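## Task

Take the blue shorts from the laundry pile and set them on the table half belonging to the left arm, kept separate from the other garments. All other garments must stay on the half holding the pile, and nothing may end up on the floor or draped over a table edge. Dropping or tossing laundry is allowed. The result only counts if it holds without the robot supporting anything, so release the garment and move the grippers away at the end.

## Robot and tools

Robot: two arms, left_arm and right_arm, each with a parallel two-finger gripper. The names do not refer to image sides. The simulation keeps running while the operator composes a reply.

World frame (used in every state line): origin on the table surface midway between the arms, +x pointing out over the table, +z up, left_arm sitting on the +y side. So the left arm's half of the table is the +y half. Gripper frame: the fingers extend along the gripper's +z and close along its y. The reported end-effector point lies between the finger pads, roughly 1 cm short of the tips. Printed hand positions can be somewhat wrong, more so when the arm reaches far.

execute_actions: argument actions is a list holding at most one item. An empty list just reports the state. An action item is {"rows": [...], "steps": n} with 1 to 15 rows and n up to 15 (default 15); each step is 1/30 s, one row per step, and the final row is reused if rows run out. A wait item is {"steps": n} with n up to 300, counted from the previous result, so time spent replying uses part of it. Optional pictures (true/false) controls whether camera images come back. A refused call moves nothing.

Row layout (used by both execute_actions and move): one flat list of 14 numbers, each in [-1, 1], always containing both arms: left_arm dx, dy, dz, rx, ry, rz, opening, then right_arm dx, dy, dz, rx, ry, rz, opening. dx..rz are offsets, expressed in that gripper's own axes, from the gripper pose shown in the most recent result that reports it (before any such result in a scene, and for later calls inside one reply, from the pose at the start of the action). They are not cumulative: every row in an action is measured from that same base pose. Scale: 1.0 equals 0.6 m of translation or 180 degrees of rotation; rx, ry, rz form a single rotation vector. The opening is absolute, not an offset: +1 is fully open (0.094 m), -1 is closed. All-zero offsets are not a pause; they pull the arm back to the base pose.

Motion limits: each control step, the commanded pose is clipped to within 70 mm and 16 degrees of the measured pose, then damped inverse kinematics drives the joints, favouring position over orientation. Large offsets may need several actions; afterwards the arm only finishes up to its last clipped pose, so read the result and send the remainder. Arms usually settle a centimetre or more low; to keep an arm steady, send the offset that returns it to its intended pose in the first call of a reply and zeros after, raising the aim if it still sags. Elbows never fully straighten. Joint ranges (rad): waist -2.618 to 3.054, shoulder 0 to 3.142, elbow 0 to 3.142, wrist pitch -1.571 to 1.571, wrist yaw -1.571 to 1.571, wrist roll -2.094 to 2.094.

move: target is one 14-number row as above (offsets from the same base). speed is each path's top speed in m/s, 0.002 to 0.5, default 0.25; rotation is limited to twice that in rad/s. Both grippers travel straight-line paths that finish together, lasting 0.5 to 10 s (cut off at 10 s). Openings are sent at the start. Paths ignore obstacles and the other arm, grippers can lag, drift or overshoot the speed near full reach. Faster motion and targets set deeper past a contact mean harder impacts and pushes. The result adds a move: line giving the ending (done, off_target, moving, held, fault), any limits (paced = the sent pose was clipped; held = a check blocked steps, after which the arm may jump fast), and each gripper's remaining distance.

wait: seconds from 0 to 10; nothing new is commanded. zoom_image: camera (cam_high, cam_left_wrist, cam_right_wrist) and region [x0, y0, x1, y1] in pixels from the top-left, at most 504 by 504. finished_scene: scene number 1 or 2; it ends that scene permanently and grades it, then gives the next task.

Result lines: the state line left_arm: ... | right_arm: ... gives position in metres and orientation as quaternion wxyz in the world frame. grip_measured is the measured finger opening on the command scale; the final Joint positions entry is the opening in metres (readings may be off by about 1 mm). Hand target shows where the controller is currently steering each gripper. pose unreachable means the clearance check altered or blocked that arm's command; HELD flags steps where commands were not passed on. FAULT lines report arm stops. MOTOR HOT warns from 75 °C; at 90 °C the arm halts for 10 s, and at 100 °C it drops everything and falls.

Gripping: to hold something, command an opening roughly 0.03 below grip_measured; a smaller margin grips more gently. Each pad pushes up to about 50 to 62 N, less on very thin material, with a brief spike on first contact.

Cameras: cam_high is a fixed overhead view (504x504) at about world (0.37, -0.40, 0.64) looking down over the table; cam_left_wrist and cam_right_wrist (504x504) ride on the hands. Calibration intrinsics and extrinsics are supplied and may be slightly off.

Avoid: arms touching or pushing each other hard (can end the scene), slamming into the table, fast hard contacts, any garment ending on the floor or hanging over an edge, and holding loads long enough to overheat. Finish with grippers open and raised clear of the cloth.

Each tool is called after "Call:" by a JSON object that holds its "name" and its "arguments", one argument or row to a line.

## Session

Call:
{"name": "execute_actions", "arguments": {
  "actions": []
}}

Scene clock: 0.00 s of 6000.00 s.
left_arm: end_effector_position=(+0.3861, +0.2844, +0.4023) grip_measured=+1.000 end_effector_quat_wxyz=(+0.702, -0.015, +0.712, +0.008) | right_arm: end_effector_position=(+0.3745, -0.3190, +0.4145) grip_measured=+1.000 end_effector_quat_wxyz=(+0.714, +0.013, +0.699, -0.017)
Joint positions: left_arm=[-0.012  1.048  1.042 -0.009  0.004 -0.011  0.094] | right_arm=[ 0.001  1.055  1.059  0.017  0.    -0.005  0.094]
Joint velocities: left_arm=[-0.002  0.002 -0.007 -0.066 -0.066 -0.022  0.   ] | right_arm=[-0.012  0.022  0.007 -0.022 -0.007 -0.022  0.   ]
Motor temperatures (°C, as the motors report them): left_arm=[25 28 28 30 27 26] | right_arm=[26 32 27 28 25 28]
Hand target (left_arm): +0.383, +0.284, +0.415; +0.714, -0.016, +0.700, +0.007
Hand target (right_arm): +0.372, -0.319, +0.421; +0.719, +0.013, +0.695, -0.018

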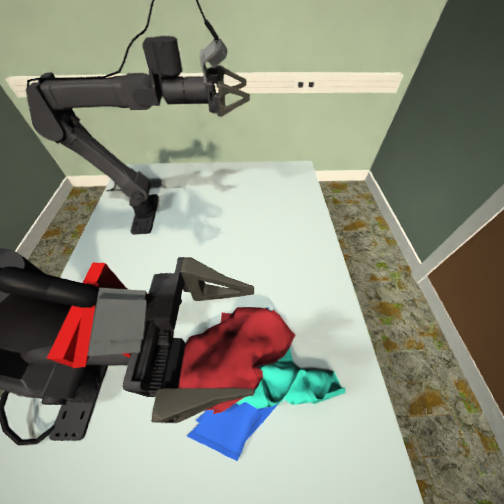

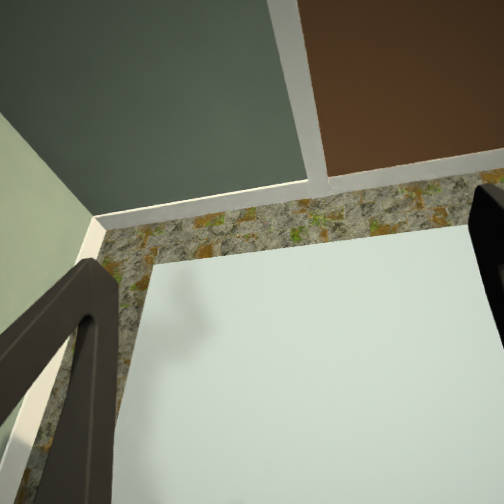

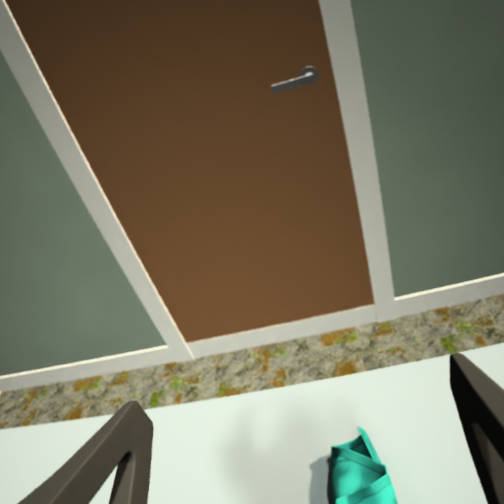

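Call:
{"name": "move", "arguments": {
  "target": [-0.0284,0.3329,0.0105,0,0,0,1, 0.5718,-0.1708,-0.1222,0.0721,0.503,0.0731,0.28],
  "speed": 0.3
}}

Scene clock: 46.53 s of 6000.00 s.
left_arm: end_effector_position=(+0.3860, +0.4845, +0.3991) grip_measured=+1.000 end_effector_quat_wxyz=(+0.689, -0.035, +0.724, -0.007) | right_arm: end_effector_position=(+0.2991, -0.4142, +0.0593) grip_measured=+0.281 end_effector_quat_wxyz=(-0.004, +0.162, +0.987, +0.006)
Joint positions: left_arm=[ 0.742  1.383  1.283  0.03   0.751 -0.011  0.094] | right_arm=[-0.31   1.825  1.318 -1.075 -0.01  -0.028  0.06 ]
Joint velocities: left_arm=[-0.017  0.002  0.012  0.066  0.051 -0.066  0.   ] | right_arm=[ 0.007 -0.017 -0.007 -0.051  0.022 -0.037 -0.   ]
Motor temperatures (°C, as the motors report them): left_arm=[25 28 30 36 27 26] | right_arm=[26 31 29 34 25 28]
Hand target (left_arm): +0.384, +0.484, +0.420; +0.703, -0.019, +0.711, +0.005
Hand target (right_arm): +0.302, -0.421, +0.065; -0.000, +0.163, +0.987, -0.001
Off the commanded pose (left_arm): 0.018 m, 3 deg.
Off the commanded pose (right_arm): 0.014 m, 1 deg.
After step 90, 40.30 s passed at rest.
move: off_target (left_arm, right_arm)
camera_calibration (this result's frames):
cam_left_wrist: T_world_to_cam=[[0.0221875, -0.978675, -0.204212, 0.54653], [-0.821822, 0.0984636, -0.561171, 0.496423], [0.569312, 0.180277, -0.802113, 0.103129], [0, 0, 0, 1]] pos_world=[0.337133, 0.467404, 0.472908]
cam_right_wrist: T_world_to_cam=[[-0.576044, -0.814331, -0.070979, -0.155813], [-0.700754, 0.447257, 0.555793, 0.412034], [-0.420854, 0.3699, -0.828285, 0.443133], [0, 0, 0, 1]] pos_world=[0.385474, -0.475084, 0.126975]

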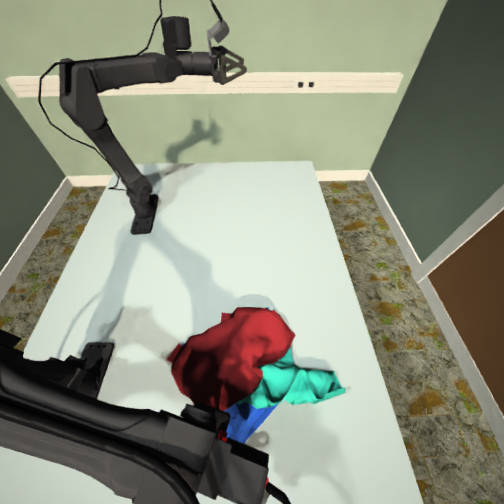

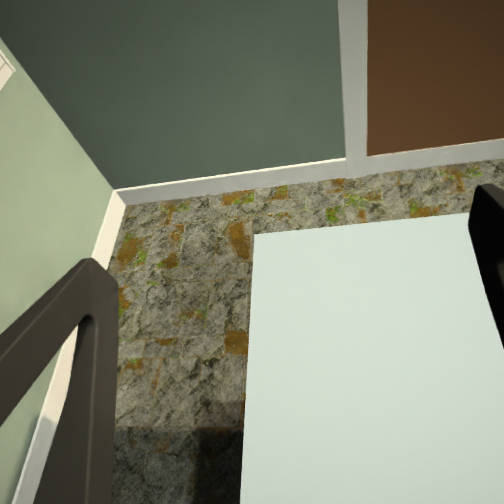

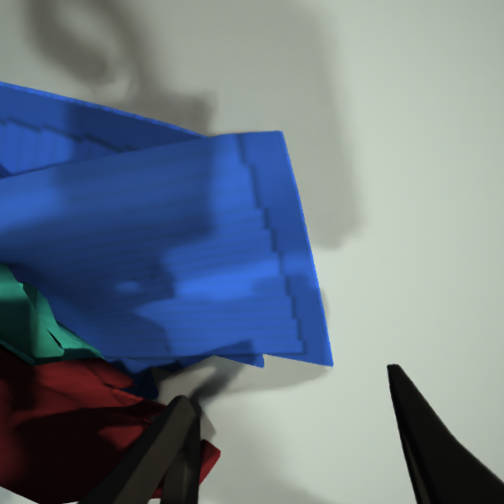

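Checking the camera frames as full images before descending, so the pinch lands on the shorts' free edge.

Call:
{"name": "zoom_image", "arguments": {
  "camera": "cam_right_wrist",
  "region": [0, 0, 504, 504]
}}

Call:
{"name": "zoom_image", "arguments": {
  "camera": "cam_high",
  "region": [0, 0, 504, 504]
}}

Region (0, 0, 504, 504) of cam_right_wrist's 504x504 image, scaled by 1.000.

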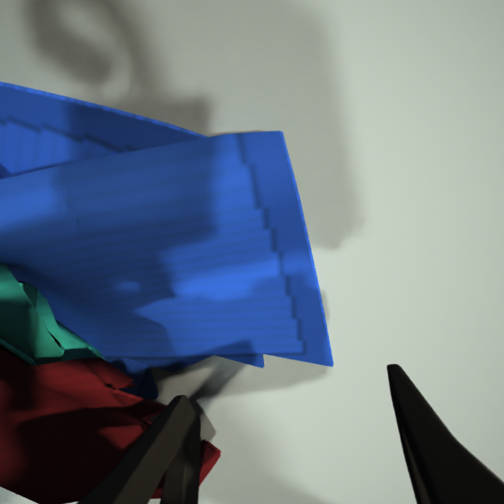

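Region (0, 0, 504, 504) of cam_high's 504x504 image, scaled by 1.000.

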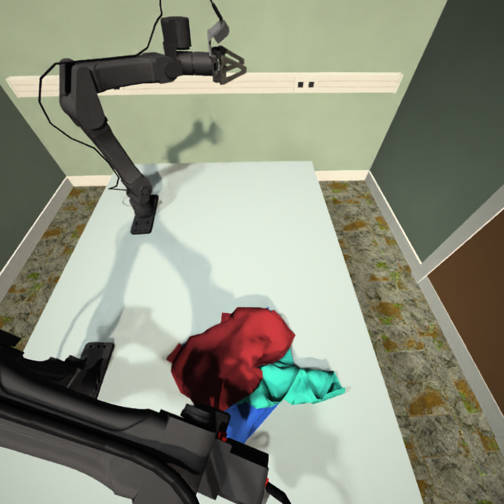

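Call:
{"name": "move", "arguments": {
  "target": [0,0,0,0,0,0,1, 0,0,0.082,0,0,0,0.28],
  "speed": 0.1
}}

Call:
{"name": "move", "arguments": {
  "target": [0,0,0,0,0,0,1, 0,0,0,0,0,0,-1],
  "speed": 0.05
}}

Scene clock: 65.57 s of 6000.00 s.
left_arm: end_effector_position=(+0.3860, +0.4841, +0.3991) grip_measured=+1.000 end_effector_quat_wxyz=(+0.689, -0.035, +0.724, -0.007) | right_arm: end_effector_position=(+0.2974, -0.4137, +0.0142) grip_measured=+0.281 end_effector_quat_wxyz=(-0.004, +0.162, +0.987, +0.006)
Joint positions: left_arm=[ 0.742  1.383  1.283  0.03   0.753 -0.011  0.094] | right_arm=[-0.31   1.878  1.197 -0.901 -0.009 -0.029  0.06 ]
Joint velocities: left_arm=[-0.002  0.007  0.002 -0.007 -0.037  0.007  0.   ] | right_arm=[ 0.007  0.007 -0.012  0.037  0.022  0.081 -0.   ]
Motor temperatures (°C, as the motors report them): left_arm=[25 28 30 36 27 26] | right_arm=[26 33 29 31 25 28]
Hand target (left_arm): +0.386, +0.484, +0.399; +0.689, -0.035, +0.724, -0.007
Hand target (right_arm): +0.298, -0.413, +0.010; -0.004, +0.162, +0.987, +0.006
Off the commanded pose (left_arm): 0.000 m, 0 deg.
Off the commanded pose (right_arm): 0.004 m, 0 deg.
After step 90, 14.97 s passed at rest.
move: done
camera_calibration (this result's frames):
cam_left_wrist: T_world_to_cam=[[0.0203448, -0.978735, -0.204118, 0.546904], [-0.82158, 0.0999741, -0.561259, 0.495688], [0.56973, 0.179118, -0.802075, 0.10358], [0, 0, 0, 1]] pos_world=[0.337108, 0.467165, 0.472921]
cam_right_wrist: T_world_to_cam=[[-0.575745, -0.814606, -0.0702488, -0.159825], [-0.700784, 0.44738, 0.555656, 0.435767], [-0.421213, 0.369145, -0.828439, 0.404607], [0, 0, 0, 1]] pos_world=[0.383786, -0.474507, 0.0818284]

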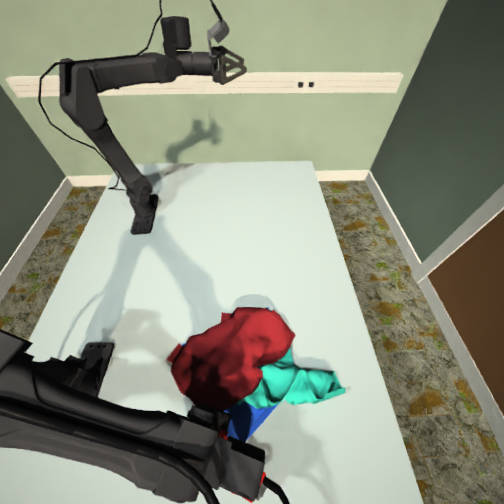

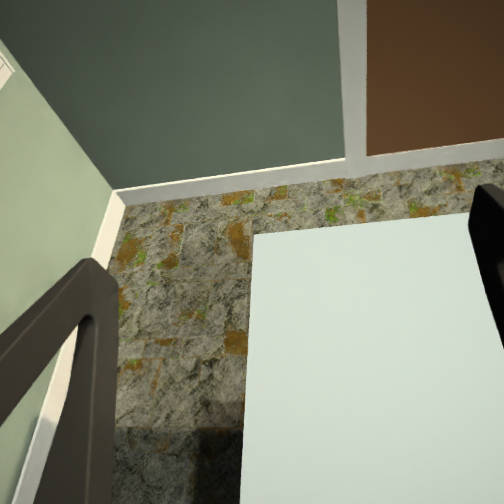

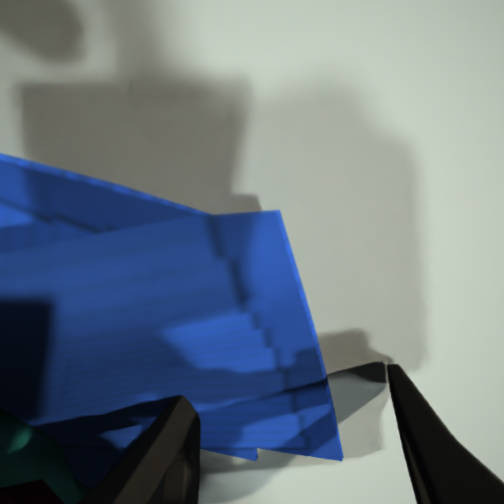

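Scene clock: 66.07 s of 6000.00 s.
left_arm: end_effector_position=(+0.3860, +0.4841, +0.3991) grip_measured=+1.000 end_effector_quat_wxyz=(+0.689, -0.035, +0.724, -0.007) | right_arm: end_effector_position=(+0.2974, -0.4137, +0.0142) grip_measured=-0.995 end_effector_quat_wxyz=(-0.004, +0.162, +0.987, +0.006)
Joint positions: left_arm=[ 0.742  1.383  1.283  0.03   0.753 -0.011  0.094] | right_arm=[-0.31   1.878  1.197 -0.901 -0.009 -0.029  0.   ]
Joint velocities: left_arm=[-0.002 -0.007 -0.012  0.007 -0.066 -0.11   0.   ] | right_arm=[ 0.007 -0.002  0.002  0.022 -0.007  0.007 -0.   ]
Motor temperatures (°C, as the motors report them): left_arm=[25 28 30 36 27 26] | right_arm=[26 33 29 31 25 28]
Hand target (left_arm): +0.386, +0.484, +0.399; +0.689, -0.035, +0.724, -0.007
Hand target (right_arm): +0.297, -0.414, +0.014; -0.004, +0.162, +0.987, +0.006
Off the commanded pose (left_arm): 0.000 m, 0 deg.
Off the commanded pose (right_arm): 0.000 m, 0 deg.
move: done
camera_calibration (this result's frames):
cam_left_wrist: T_world_to_cam=[[0.0203448, -0.978735, -0.204118, 0.546904], [-0.82158, 0.0999741, -0.561259, 0.495688], [0.56973, 0.179118, -0.802075, 0.10358], [0, 0, 0, 1]] pos_world=[0.337108, 0.467165, 0.472921]
cam_right_wrist: T_world_to_cam=[[-0.575745, -0.814606, -0.0702488, -0.159825], [-0.700784, 0.44738, 0.555656, 0.435767], [-0.421213, 0.369145, -0.828439, 0.404607], [0, 0, 0, 1]] pos_world=[0.383786, -0.474507, 0.0818284]

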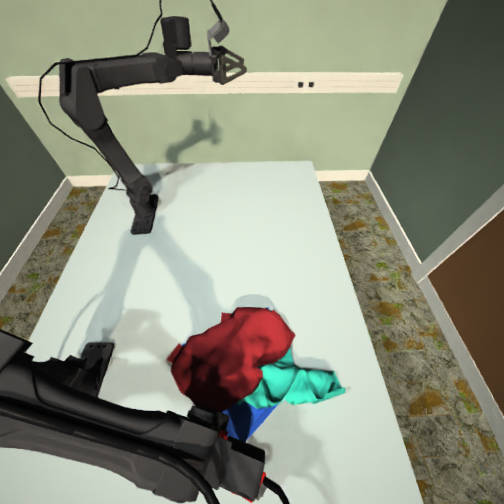

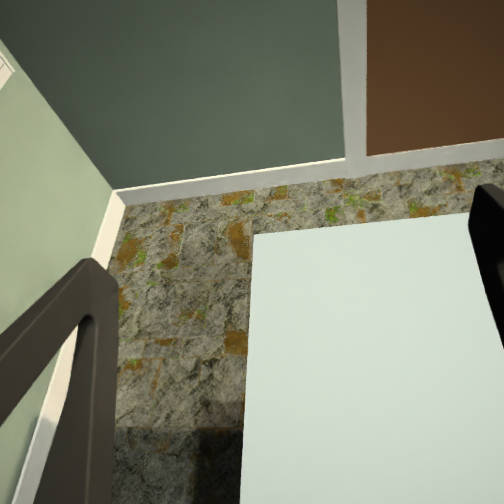

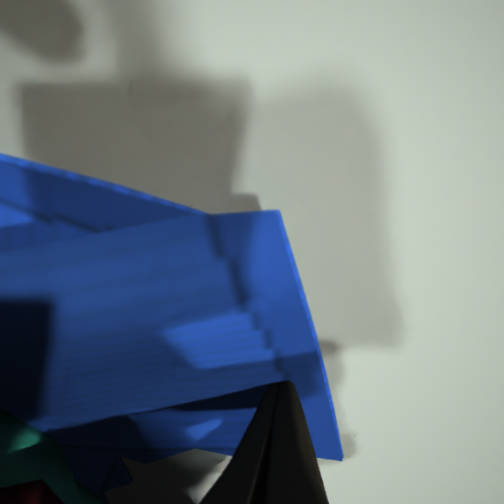

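Call:
{"name": "move", "arguments": {
  "target": [0,0,0,0,0,0,1, 0.0436,-0.0024,-0.0663,0,0,-0.2156,0.7],
  "speed": 0.15
}}

Scene clock: 105.17 s of 6000.00 s.
left_arm: end_effector_position=(+0.3860, +0.4841, +0.3991) grip_measured=+1.000 end_effector_quat_wxyz=(+0.689, -0.035, +0.724, -0.007) | right_arm: end_effector_position=(+0.2778, -0.4064, +0.0496) grip_measured=+0.698 end_effector_quat_wxyz=(-0.005, -0.174, +0.985, +0.009)
Joint positions: left_arm=[ 0.742  1.383  1.283  0.03   0.753 -0.011  0.094] | right_arm=[-0.31   1.759  1.197 -1.026 -0.009 -0.704  0.08 ]
Joint velocities: left_arm=[-0.002 -0.002  0.012  0.022 -0.007  0.037  0.   ] | right_arm=[-0.022 -0.012 -0.012  0.022  0.066 -0.007 -0.   ]
Motor temperatures (°C, as the motors report them): left_arm=[25 28 30 35 27 26] | right_arm=[26 34 28 29 25 28]
Hand target (left_arm): +0.386, +0.484, +0.399; +0.689, -0.035, +0.724, -0.007
Hand target (right_arm): +0.273, -0.407, +0.055; -0.002, -0.175, +0.985, +0.007
Off the commanded pose (left_arm): 0.000 m, 0 deg.
Off the commanded pose (right_arm): 0.007 m, 0 deg.
After step 90, 33.37 s passed at rest.
move: done
camera_calibration (this result's frames):
cam_left_wrist: T_world_to_cam=[[0.0203448, -0.978735, -0.204118, 0.546904], [-0.82158, 0.0999741, -0.561259, 0.495688], [0.56973, 0.179118, -0.802075, 0.10358], [0, 0, 0, 1]] pos_world=[0.337108, 0.467165, 0.472921]
cam_right_wrist: T_world_to_cam=[[0.0600493, -0.995007, -0.079724, -0.412194], [-0.826605, -0.0943405, 0.554818, 0.213886], [-0.559569, 0.0325838, -0.828143, 0.324668], [0, 0, 0, 1]] pos_world=[0.383225, -0.400536, 0.117342]

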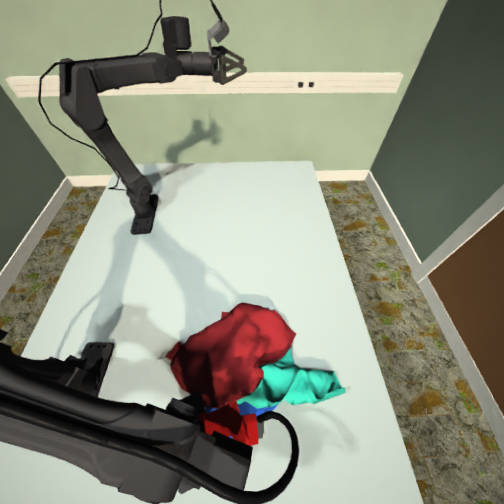

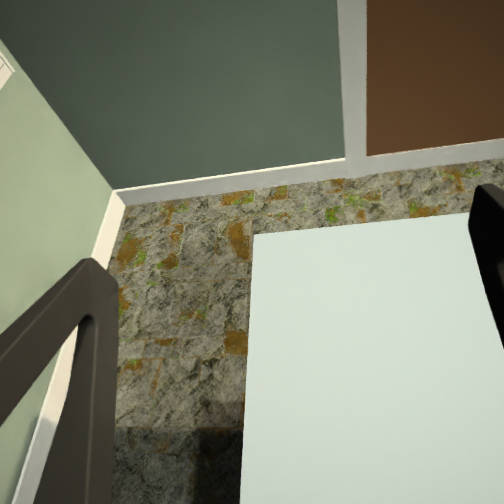

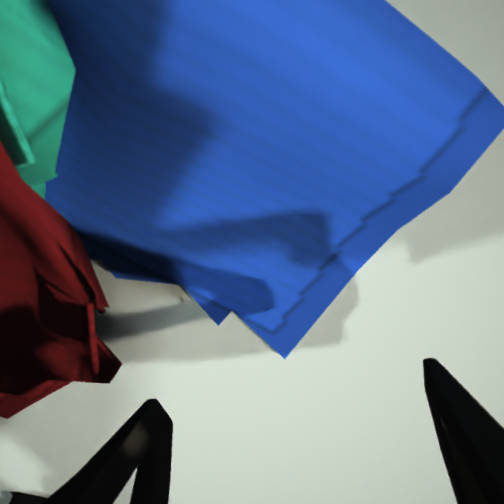

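Call:
{"name": "move", "arguments": {
  "target": [0,0,0,0,0,0,1, 0,0,0.066,0,0,0,0.7],
  "speed": 0.1
}}

Call:
{"name": "move", "arguments": {
  "target": [0,0,0,0,0,0,1, 0,0,0,0,0,0,-1],
  "speed": 0.05
}}

Scene clock: 118.70 s of 6000.00 s.
left_arm: end_effector_position=(+0.3860, +0.4841, +0.3991) grip_measured=+1.000 end_effector_quat_wxyz=(+0.689, -0.035, +0.724, -0.007) | right_arm: end_effector_position=(+0.2766, -0.4060, +0.0143) grip_measured=+0.698 end_effector_quat_wxyz=(-0.004, -0.175, +0.985, +0.008)
Joint positions: left_arm=[ 0.742  1.383  1.283  0.03   0.753 -0.011  0.094] | right_arm=[-0.31   1.805  1.101 -0.883 -0.009 -0.706  0.08 ]
Joint velocities: left_arm=[-0.002 -0.012 -0.017  0.022 -0.066  0.139  0.   ] | right_arm=[-0.007 -0.007  0.012 -0.022 -0.066 -0.051  0.002]
Motor temperatures (°C, as the motors report them): left_arm=[25 29 30 35 27 26] | right_arm=[26 34 28 28 25 28]
Hand target (left_arm): +0.386, +0.484, +0.399; +0.689, -0.035, +0.724, -0.007
Hand target (right_arm): +0.277, -0.406, +0.010; -0.005, -0.174, +0.985, +0.009
Off the commanded pose (left_arm): 0.000 m, 0 deg.
Off the commanded pose (right_arm): 0.004 m, 0 deg.
After step 90, 9.53 s passed at rest.
move: done
camera_calibration (this result's frames):
cam_left_wrist: T_world_to_cam=[[0.0203448, -0.978735, -0.204118, 0.546904], [-0.82158, 0.0999741, -0.561259, 0.495688], [0.56973, 0.179118, -0.802075, 0.10358], [0, 0, 0, 1]] pos_world=[0.337108, 0.467165, 0.472921]
cam_right_wrist: T_world_to_cam=[[0.0624991, -0.994927, -0.0788281, -0.415147], [-0.827596, -0.0958088, 0.553088, 0.232213], [-0.557835, 0.0306703, -0.829385, 0.293505], [0, 0, 0, 1]] pos_world=[0.381852, -0.399795, 0.0822696]

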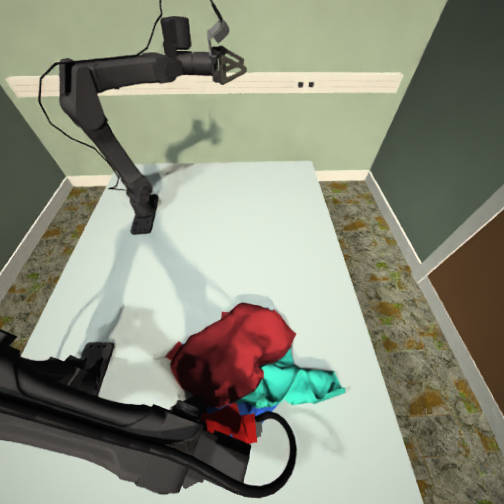

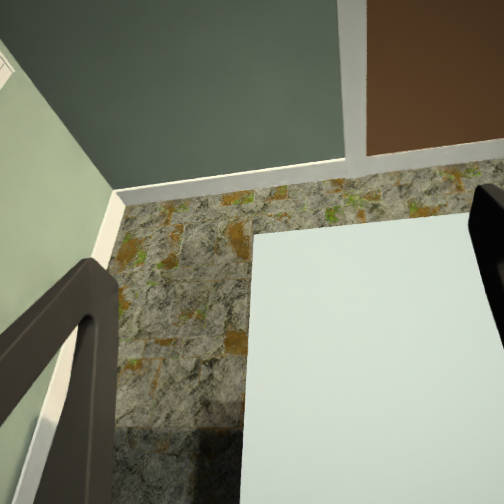

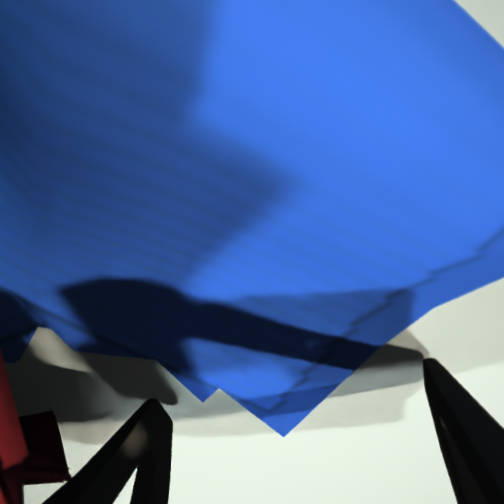

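Scene clock: 119.20 s of 6000.00 s.
left_arm: end_effector_position=(+0.3860, +0.4841, +0.3991) grip_measured=+1.000 end_effector_quat_wxyz=(+0.689, -0.035, +0.724, -0.007) | right_arm: end_effector_position=(+0.2766, -0.4060, +0.0143) grip_measured=-0.995 end_effector_quat_wxyz=(-0.004, -0.175, +0.985, +0.008)
Joint positions: left_arm=[ 0.742  1.383  1.283  0.03   0.753 -0.011  0.094] | right_arm=[-0.31   1.805  1.101 -0.883 -0.009 -0.706  0.   ]
Joint velocities: left_arm=[-0.007 -0.002  0.017  0.022 -0.007 -0.051  0.   ] | right_arm=[-0.017 -0.007  0.027 -0.037 -0.007  0.007 -0.001]
Motor temperatures (°C, as the motors report them): left_arm=[25 29 30 35 27 26] | right_arm=[26 34 28 28 25 28]
Hand target (left_arm): +0.386, +0.484, +0.399; +0.689, -0.035, +0.724, -0.007
Hand target (right_arm): +0.277, -0.406, +0.014; -0.004, -0.175, +0.985, +0.008
Off the commanded pose (left_arm): 0.000 m, 0 deg.
Off the commanded pose (right_arm): 0.000 m, 0 deg.
move: done
camera_calibration (this result's frames):
cam_left_wrist: T_world_to_cam=[[0.0203448, -0.978735, -0.204118, 0.546904], [-0.82158, 0.0999741, -0.561259, 0.495688], [0.56973, 0.179118, -0.802075, 0.10358], [0, 0, 0, 1]] pos_world=[0.337108, 0.467165, 0.472921]
cam_right_wrist: T_world_to_cam=[[0.0624991, -0.994927, -0.0788281, -0.415147], [-0.827596, -0.0958088, 0.553088, 0.232213], [-0.557835, 0.0306703, -0.829385, 0.293505], [0, 0, 0, 1]] pos_world=[0.381852, -0.399795, 0.0822696]

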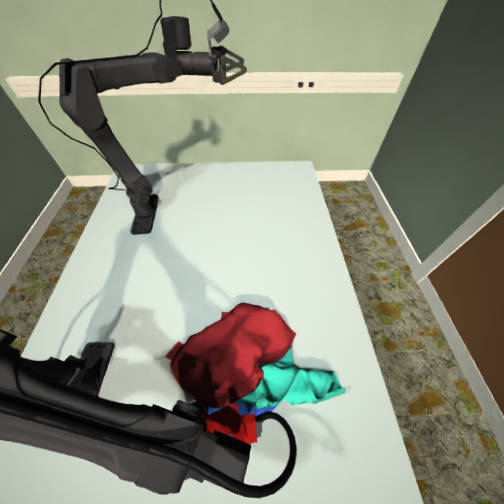

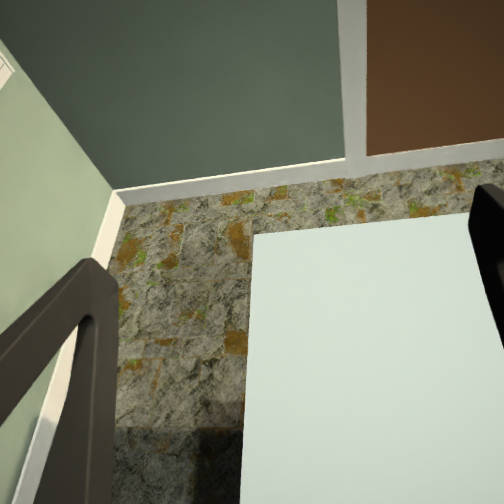

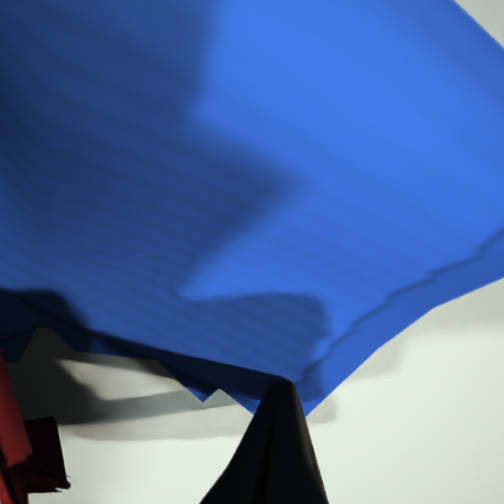

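Call:
{"name": "move", "arguments": {
  "target": [0,0,0,0,0,0,1, 0,0,0,0,0,0,0.7],
  "speed": 0.05
}}

Call:
{"name": "move", "arguments": {
  "target": [0,0,0,0,0,0,1, 0,0,0.018,0,0,0,0.7],
  "speed": 0.03
}}

Scene clock: 129.57 s of 6000.00 s.
left_arm: end_effector_position=(+0.3860, +0.4841, +0.3991) grip_measured=+1.000 end_effector_quat_wxyz=(+0.689, -0.035, +0.724, -0.007) | right_arm: end_effector_position=(+0.2766, -0.4060, +0.0143) grip_measured=+0.698 end_effector_quat_wxyz=(-0.004, -0.175, +0.985, +0.008)
Joint positions: left_arm=[ 0.742  1.383  1.283  0.03   0.753 -0.011  0.094] | right_arm=[-0.31   1.805  1.101 -0.883 -0.009 -0.706  0.08 ]
Joint velocities: left_arm=[ 0.002  0.012 -0.002  0.037 -0.037 -0.007  0.   ] | right_arm=[ 0.027 -0.007  0.007  0.037 -0.037  0.022 -0.   ]
Motor temperatures (°C, as the motors report them): left_arm=[25 29 30 35 27 26] | right_arm=[26 34 28 28 25 28]
Hand target (left_arm): +0.386, +0.484, +0.399; +0.689, -0.035, +0.724, -0.007
Hand target (right_arm): +0.277, -0.406, +0.014; -0.004, -0.175, +0.985, +0.008
Off the commanded pose (left_arm): 0.000 m, 0 deg.
Off the commanded pose (right_arm): 0.000 m, 0 deg.
After step 90, 6.67 s passed at rest.
move: done
camera_calibration (this result's frames):
cam_left_wrist: T_world_to_cam=[[0.0203448, -0.978735, -0.204118, 0.546904], [-0.82158, 0.0999741, -0.561259, 0.495688], [0.56973, 0.179118, -0.802075, 0.10358], [0, 0, 0, 1]] pos_world=[0.337108, 0.467165, 0.472921]
cam_right_wrist: T_world_to_cam=[[0.0624991, -0.994927, -0.0788281, -0.415147], [-0.827596, -0.0958088, 0.553088, 0.232213], [-0.557835, 0.0306703, -0.829385, 0.293505], [0, 0, 0, 1]] pos_world=[0.381852, -0.399795, 0.0822696]

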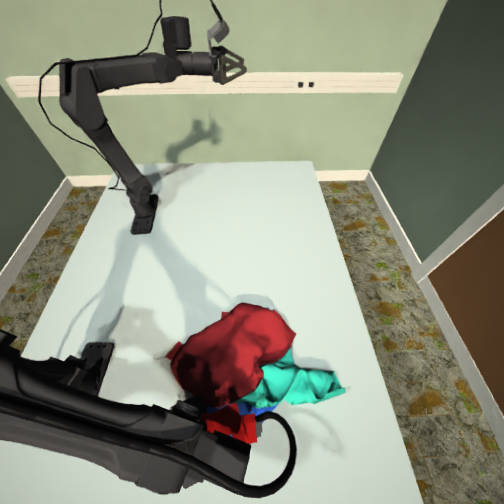

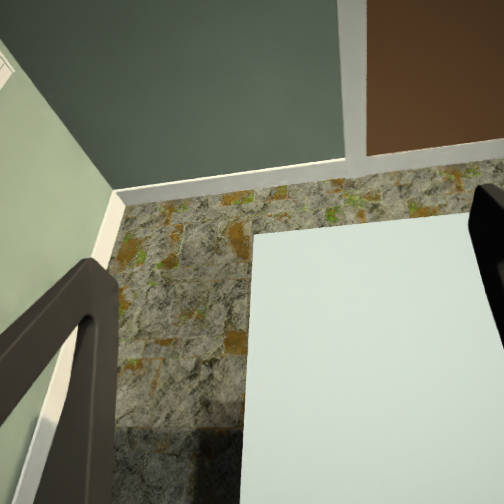

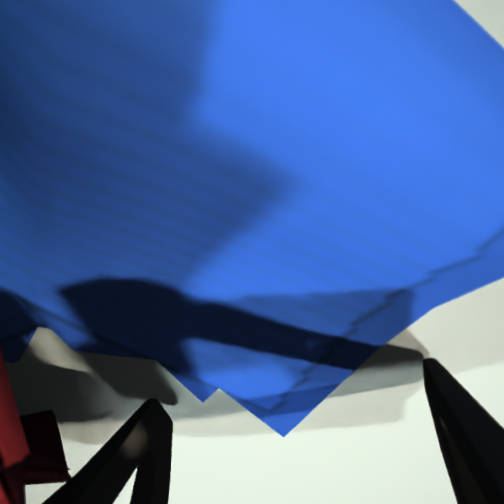

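Scene clock: 130.27 s of 6000.00 s.
left_arm: end_effector_position=(+0.3860, +0.4841, +0.3991) grip_measured=+1.000 end_effector_quat_wxyz=(+0.689, -0.035, +0.724, -0.007) | right_arm: end_effector_position=(+0.2792, -0.4070, +0.0123) grip_measured=+0.698 end_effector_quat_wxyz=(+0.002, -0.175, +0.985, +0.004)
Joint positions: left_arm=[ 0.742  1.383  1.283  0.03   0.753 -0.011  0.094] | right_arm=[-0.31   1.805  1.093 -0.859 -0.009 -0.707  0.08 ]
Joint velocities: left_arm=[ 0.002 -0.017  0.007 -0.037  0.007 -0.037  0.   ] | right_arm=[-0.012 -0.017  0.002 -0.022 -0.037 -0.051 -0.001]
Motor temperatures (°C, as the motors report them): left_arm=[25 29 30 35 27 26] | right_arm=[26 34 28 28 25 28]
Hand target (left_arm): +0.386, +0.484, +0.399; +0.689, -0.035, +0.724, -0.007
Hand target (right_arm): +0.276, -0.406, +0.004; -0.004, -0.175, +0.984, +0.008
Off the commanded pose (left_arm): 0.000 m, 0 deg.
Off the commanded pose (right_arm): 0.009 m, 1 deg.
move: done
camera_calibration (this result's frames):
cam_left_wrist: T_world_to_cam=[[0.0203448, -0.978735, -0.204118, 0.546904], [-0.82158, 0.0999741, -0.561259, 0.495688], [0.56973, 0.179118, -0.802075, 0.10358], [0, 0, 0, 1]] pos_world=[0.337108, 0.467165, 0.472921]
cam_right_wrist: T_world_to_cam=[[0.0639629, -0.995304, -0.0726547, -0.417073], [-0.835395, -0.0932281, 0.541685, 0.23877], [-0.545915, 0.0260476, -0.837436, 0.288222], [0, 0, 0, 1]] pos_world=[0.383489, -0.400362, 0.081727]

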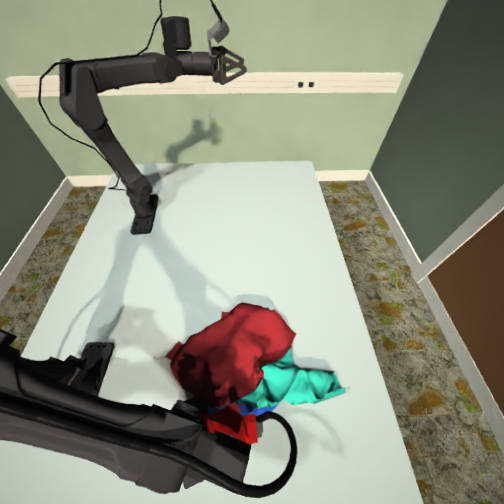

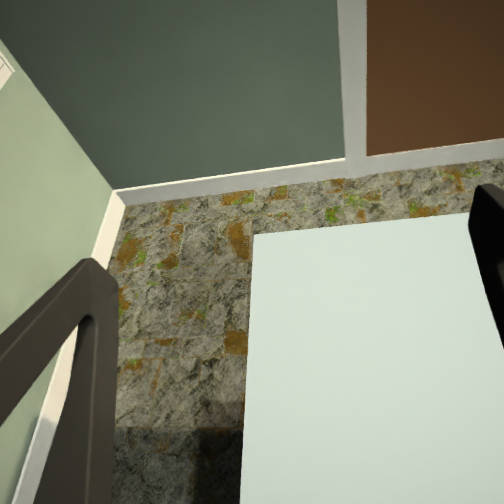

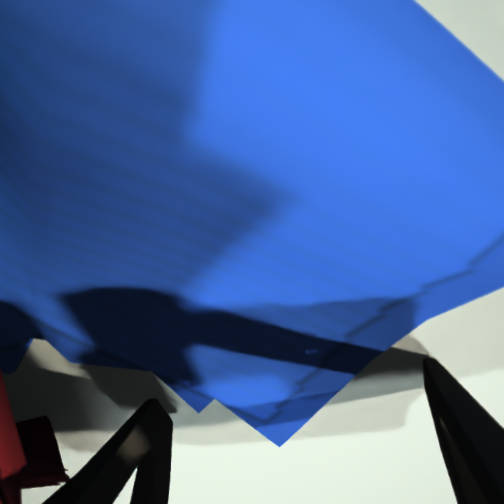

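Call:
{"name": "move", "arguments": {
  "target": [0,0,0,0,0,0,1, 0,0,0.012,0,0,0,-1],
  "speed": 0.02
}}

Scene clock: 134.87 s of 6000.00 s.
left_arm: end_effector_position=(+0.3860, +0.4841, +0.3991) grip_measured=+1.000 end_effector_quat_wxyz=(+0.689, -0.035, +0.724, -0.007) | right_arm: end_effector_position=(+0.2799, -0.4074, +0.0123) grip_measured=-0.994 end_effector_quat_wxyz=(+0.003, -0.175, +0.985, +0.003)
Joint positions: left_arm=[ 0.742  1.383  1.283  0.03   0.753 -0.011  0.094] | right_arm=[-0.31   1.805  1.093 -0.856 -0.009 -0.707  0.   ]
Joint velocities: left_arm=[-0.012  0.017  0.007  0.007  0.066  0.022  0.   ] | right_arm=[-0.012  0.007 -0.002  0.007 -0.051  0.007 -0.001]
Motor temperatures (°C, as the motors report them): left_arm=[25 29 30 35 27 26] | right_arm=[26 33 28 28 25 28]
Hand target (left_arm): +0.386, +0.484, +0.399; +0.689, -0.035, +0.724, -0.007
Hand target (right_arm): +0.279, -0.407, +0.005; +0.002, -0.175, +0.985, +0.004
Off the commanded pose (left_arm): 0.000 m, 0 deg.
Off the commanded pose (right_arm): 0.007 m, 0 deg.
After step 90, 0.90 s passed at rest.
move: done
camera_calibration (this result's frames):
cam_left_wrist: T_world_to_cam=[[0.0203448, -0.978735, -0.204118, 0.546904], [-0.82158, 0.0999741, -0.561259, 0.495688], [0.56973, 0.179118, -0.802075, 0.10358], [0, 0, 0, 1]] pos_world=[0.337108, 0.467165, 0.472921]
cam_right_wrist: T_world_to_cam=[[0.0641481, -0.995431, -0.0707218, -0.417632], [-0.8368, -0.0922677, 0.539678, 0.240098], [-0.543738, 0.0245607, -0.838896, 0.287397], [0, 0, 0, 1]] pos_world=[0.383973, -0.400629, 0.0819849]

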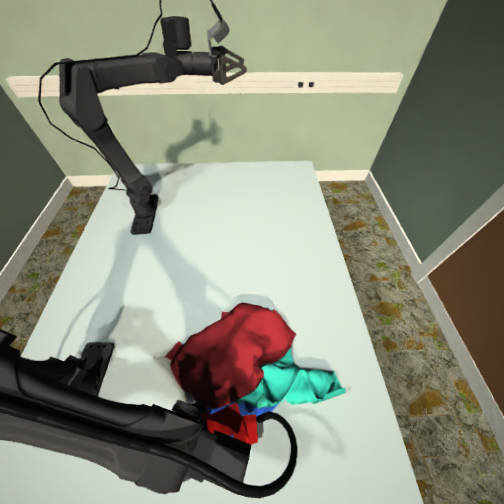

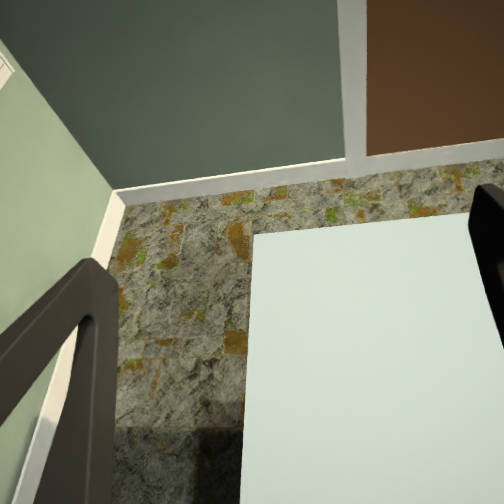

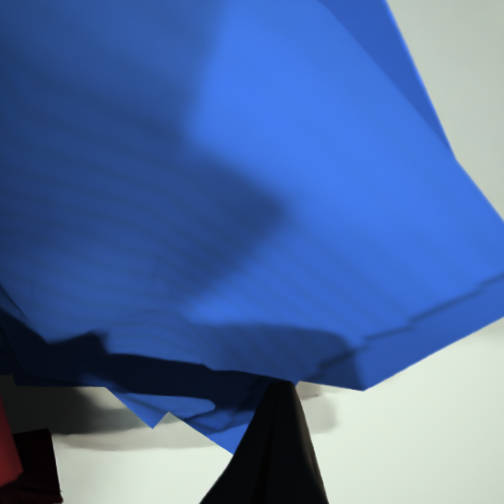

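Call:
{"name": "move", "arguments": {
  "target": [0,0,0,0,0,0,1, 0,0,-0.2,0,0,0,-1],
  "speed": 0.12
}}

Scene clock: 140.77 s of 6000.00 s.
left_arm: end_effector_position=(+0.3860, +0.4841, +0.3991) grip_measured=+1.000 end_effector_quat_wxyz=(+0.689, -0.035, +0.724, -0.007) | right_arm: end_effector_position=(+0.2786, -0.4069, +0.1207) grip_measured=-0.995 end_effector_quat_wxyz=(-0.011, -0.175, +0.984, +0.011)
Joint positions: left_arm=[ 0.742  1.383  1.283  0.03   0.753 -0.011  0.094] | right_arm=[-0.31   1.725  1.444 -1.319 -0.009 -0.707  0.   ]
Joint velocities: left_arm=[ 0.007 -0.007  0.002 -0.037 -0.037 -0.037  0.   ] | right_arm=[-0.012 -0.017  0.002  0.051 -0.022 -0.007  0.   ]
Motor temperatures (°C, as the motors report them): left_arm=[25 29 30 35 27 26] | right_arm=[26 33 28 28 25 28]
Hand target (left_arm): +0.386, +0.484, +0.399; +0.689, -0.035, +0.724, -0.007
Hand target (right_arm): +0.281, -0.409, +0.132; +0.003, -0.175, +0.985, +0.003
Off the commanded pose (left_arm): 0.000 m, 0 deg.
Off the commanded pose (right_arm): 0.012 m, 2 deg.
After step 90, 1.27 s passed at rest.
move: off_target (right_arm)
camera_calibration (this result's frames):
cam_left_wrist: T_world_to_cam=[[0.0203448, -0.978735, -0.204118, 0.546904], [-0.82158, 0.0999741, -0.561259, 0.495688], [0.56973, 0.179118, -0.802075, 0.10358], [0, 0, 0, 1]] pos_world=[0.337108, 0.467165, 0.472921]
cam_right_wrist: T_world_to_cam=[[0.0617679, -0.99455, -0.0839886, -0.406799], [-0.819818, -0.0985517, 0.564079, 0.170382], [-0.569283, 0.0340134, -0.821438, 0.386432], [0, 0, 0, 1]] pos_world=[0.384798, -0.400935, 0.187154]

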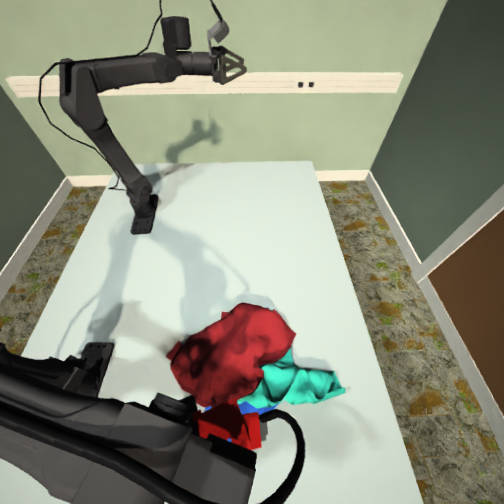

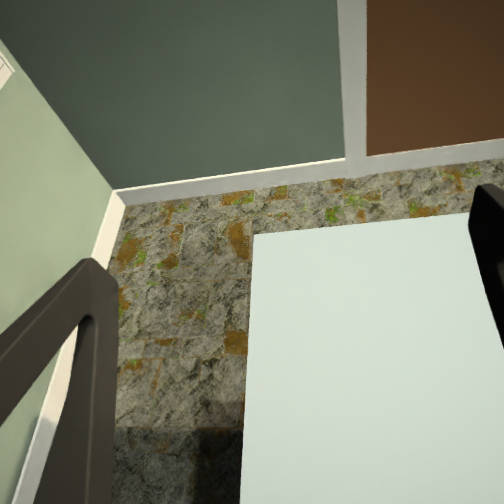

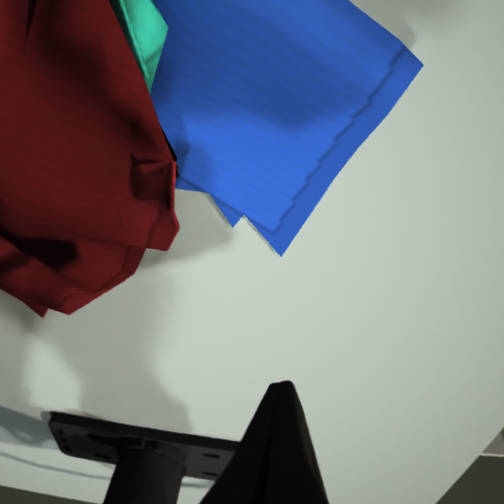

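Call:
{"name": "execute_actions", "arguments": {
  "actions": []
}}

Scene clock: 159.03 s of 6000.00 s.
left_arm: end_effector_position=(+0.3860, +0.4841, +0.3991) grip_measured=+1.000 end_effector_quat_wxyz=(+0.689, -0.035, +0.724, -0.007) | right_arm: end_effector_position=(+0.2783, -0.4068, +0.1207) grip_measured=-0.995 end_effector_quat_wxyz=(-0.011, -0.175, +0.984, +0.012)
Joint positions: left_arm=[ 0.742  1.383  1.283  0.03   0.753 -0.011  0.094] | right_arm=[-0.31   1.725  1.444 -1.321 -0.009 -0.707  0.   ]
Joint velocities: left_arm=[-0.007  0.007 -0.002  0.037 -0.081 -0.007  0.   ] | right_arm=[-0.007 -0.002 -0.022  0.037 -0.007 -0.022  0.001]
Motor temperatures (°C, as the motors report them): left_arm=[25 29 30 35 27 26] | right_arm=[26 34 29 27 25 28]
Hand target (left_arm): +0.386, +0.484, +0.399; +0.689, -0.035, +0.724, -0.007
Hand target (right_arm): +0.281, -0.409, +0.132; +0.003, -0.175, +0.985, +0.003
Off the commanded pose (left_arm): 0.000 m, 0 deg.
Off the commanded pose (right_arm): 0.012 m, 2 deg.
Steps of this call (steps 1 to 90: nothing new was sent; then 15.27 s passed at rest). Readings (end_effector_position):
1: left_arm (+0.3860, +0.4841, +0.3991) | right_arm (+0.2785, -0.4069, +0.1207)
2: left_arm (+0.3860, +0.4841, +0.3991) | right_arm (+0.2784, -0.4068, +0.1207)
4: left_arm (+0.3860, +0.4841, +0.3991) | right_arm (+0.2784, -0.4068, +0.1207)
8: left_arm (+0.3860, +0.4841, +0.3991) | right_arm (+0.2783, -0.4068, +0.1207)
90: the state above
camera_calibration (this result's frames):
cam_left_wrist: T_world_to_cam=[[0.0203448, -0.978735, -0.204118, 0.546904], [-0.82158, 0.0999741, -0.561259, 0.495688], [0.56973, 0.179118, -0.802075, 0.10358], [0, 0, 0, 1]] pos_world=[0.337108, 0.467165, 0.472921]
cam_right_wrist: T_world_to_cam=[[0.0616472, -0.994506, -0.0846036, -0.406519], [-0.81901, -0.0988507, 0.5652, 0.169615], [-0.570458, 0.0344482, -0.820604, 0.386638], [0, 0, 0, 1]] pos_world=[0.384538, -0.400838, 0.187017]

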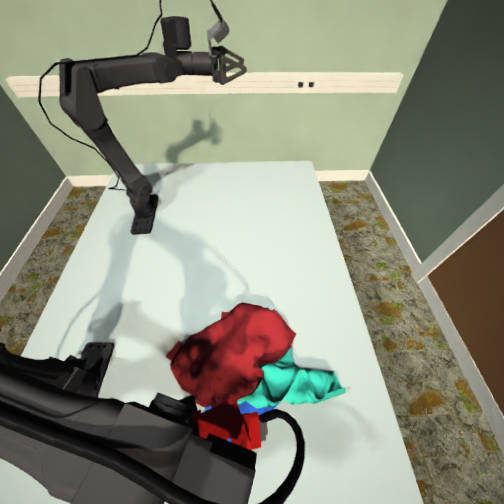

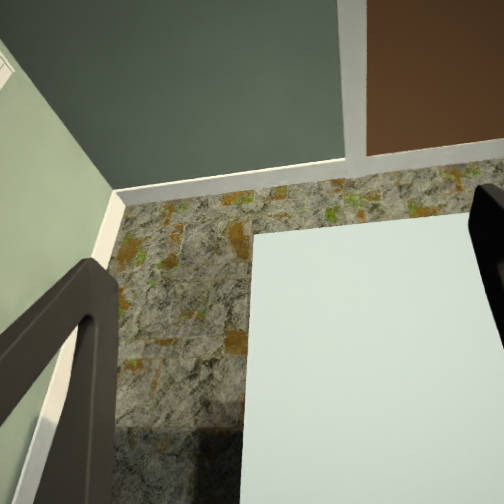

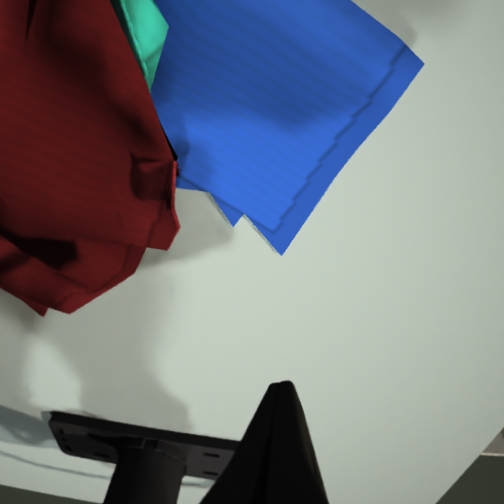

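Call:
{"name": "move", "arguments": {
  "target": [0,0,0,0,0,0,1, -0.0847,-0.0078,0.1167,0,0,0.25,0.70],
  "speed": 0.2
}}

Scene clock: 266.50 s of 6000.00 s.
left_arm: end_effector_position=(+0.3860, +0.4841, +0.3991) grip_measured=+1.000 end_effector_quat_wxyz=(+0.689, -0.035, +0.724, -0.007) | right_arm: end_effector_position=(+0.3244, -0.3958, +0.0549) grip_measured=+0.698 end_effector_quat_wxyz=(-0.011, +0.215, +0.977, +0.005)
Joint positions: left_arm=[ 0.742  1.383  1.283  0.03   0.753 -0.011  0.094] | right_arm=[-0.234  1.907  1.408 -1.094 -0.009  0.155  0.08 ]
Joint velocities: left_arm=[ 0.002 -0.002  0.022 -0.007 -0.022 -0.022  0.   ] | right_arm=[-0.017  0.002 -0.002 -0.037 -0.007 -0.007  0.   ]
Motor temperatures (°C, as the motors report them): left_arm=[25 29 30 36 27 26] | right_arm=[26 34 30 26 25 28]
Hand target (left_arm): +0.386, +0.484, +0.399; +0.689, -0.035, +0.724, -0.007
Hand target (right_arm): +0.325, -0.391, +0.049; -0.015, +0.215, +0.976, +0.007
Off the commanded pose (left_arm): 0.000 m, 0 deg.
Off the commanded pose (right_arm): 0.006 m, 1 deg.
After step 90, 101.97 s passed at rest.
move: done
camera_calibration (this result's frames):
cam_left_wrist: T_world_to_cam=[[0.0203448, -0.978735, -0.204118, 0.546904], [-0.82158, 0.0999741, -0.561259, 0.495688], [0.56973, 0.179118, -0.802075, 0.10358], [0, 0, 0, 1]] pos_world=[0.337108, 0.467165, 0.472921]
cam_right_wrist: T_world_to_cam=[[-0.660746, -0.74803, -0.0621682, -0.0733592], [-0.641121, 0.519355, 0.565008, 0.432612], [-0.390356, 0.413184, -0.82274, 0.450203], [0, 0, 0, 1]] pos_world=[0.404624, -0.465571, 0.12141]

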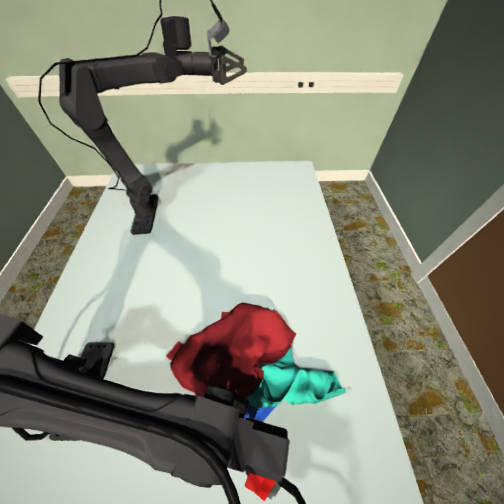

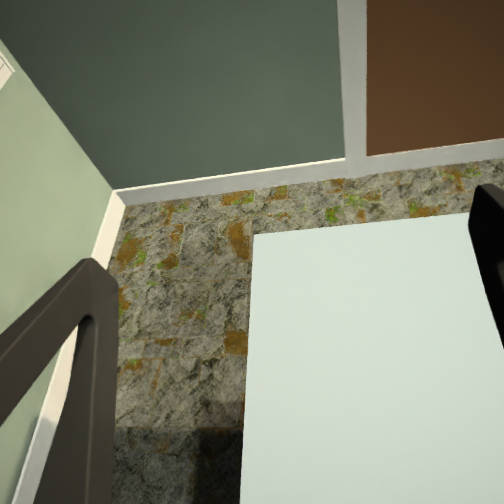

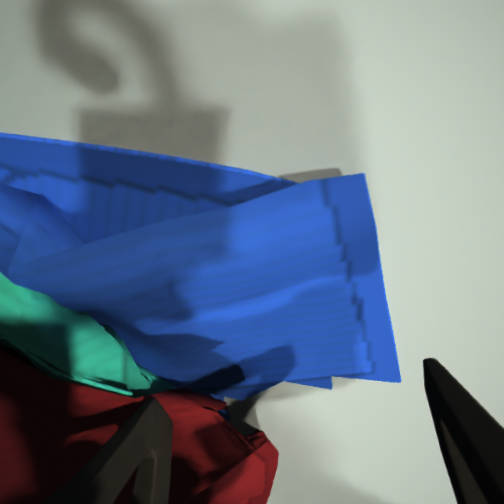

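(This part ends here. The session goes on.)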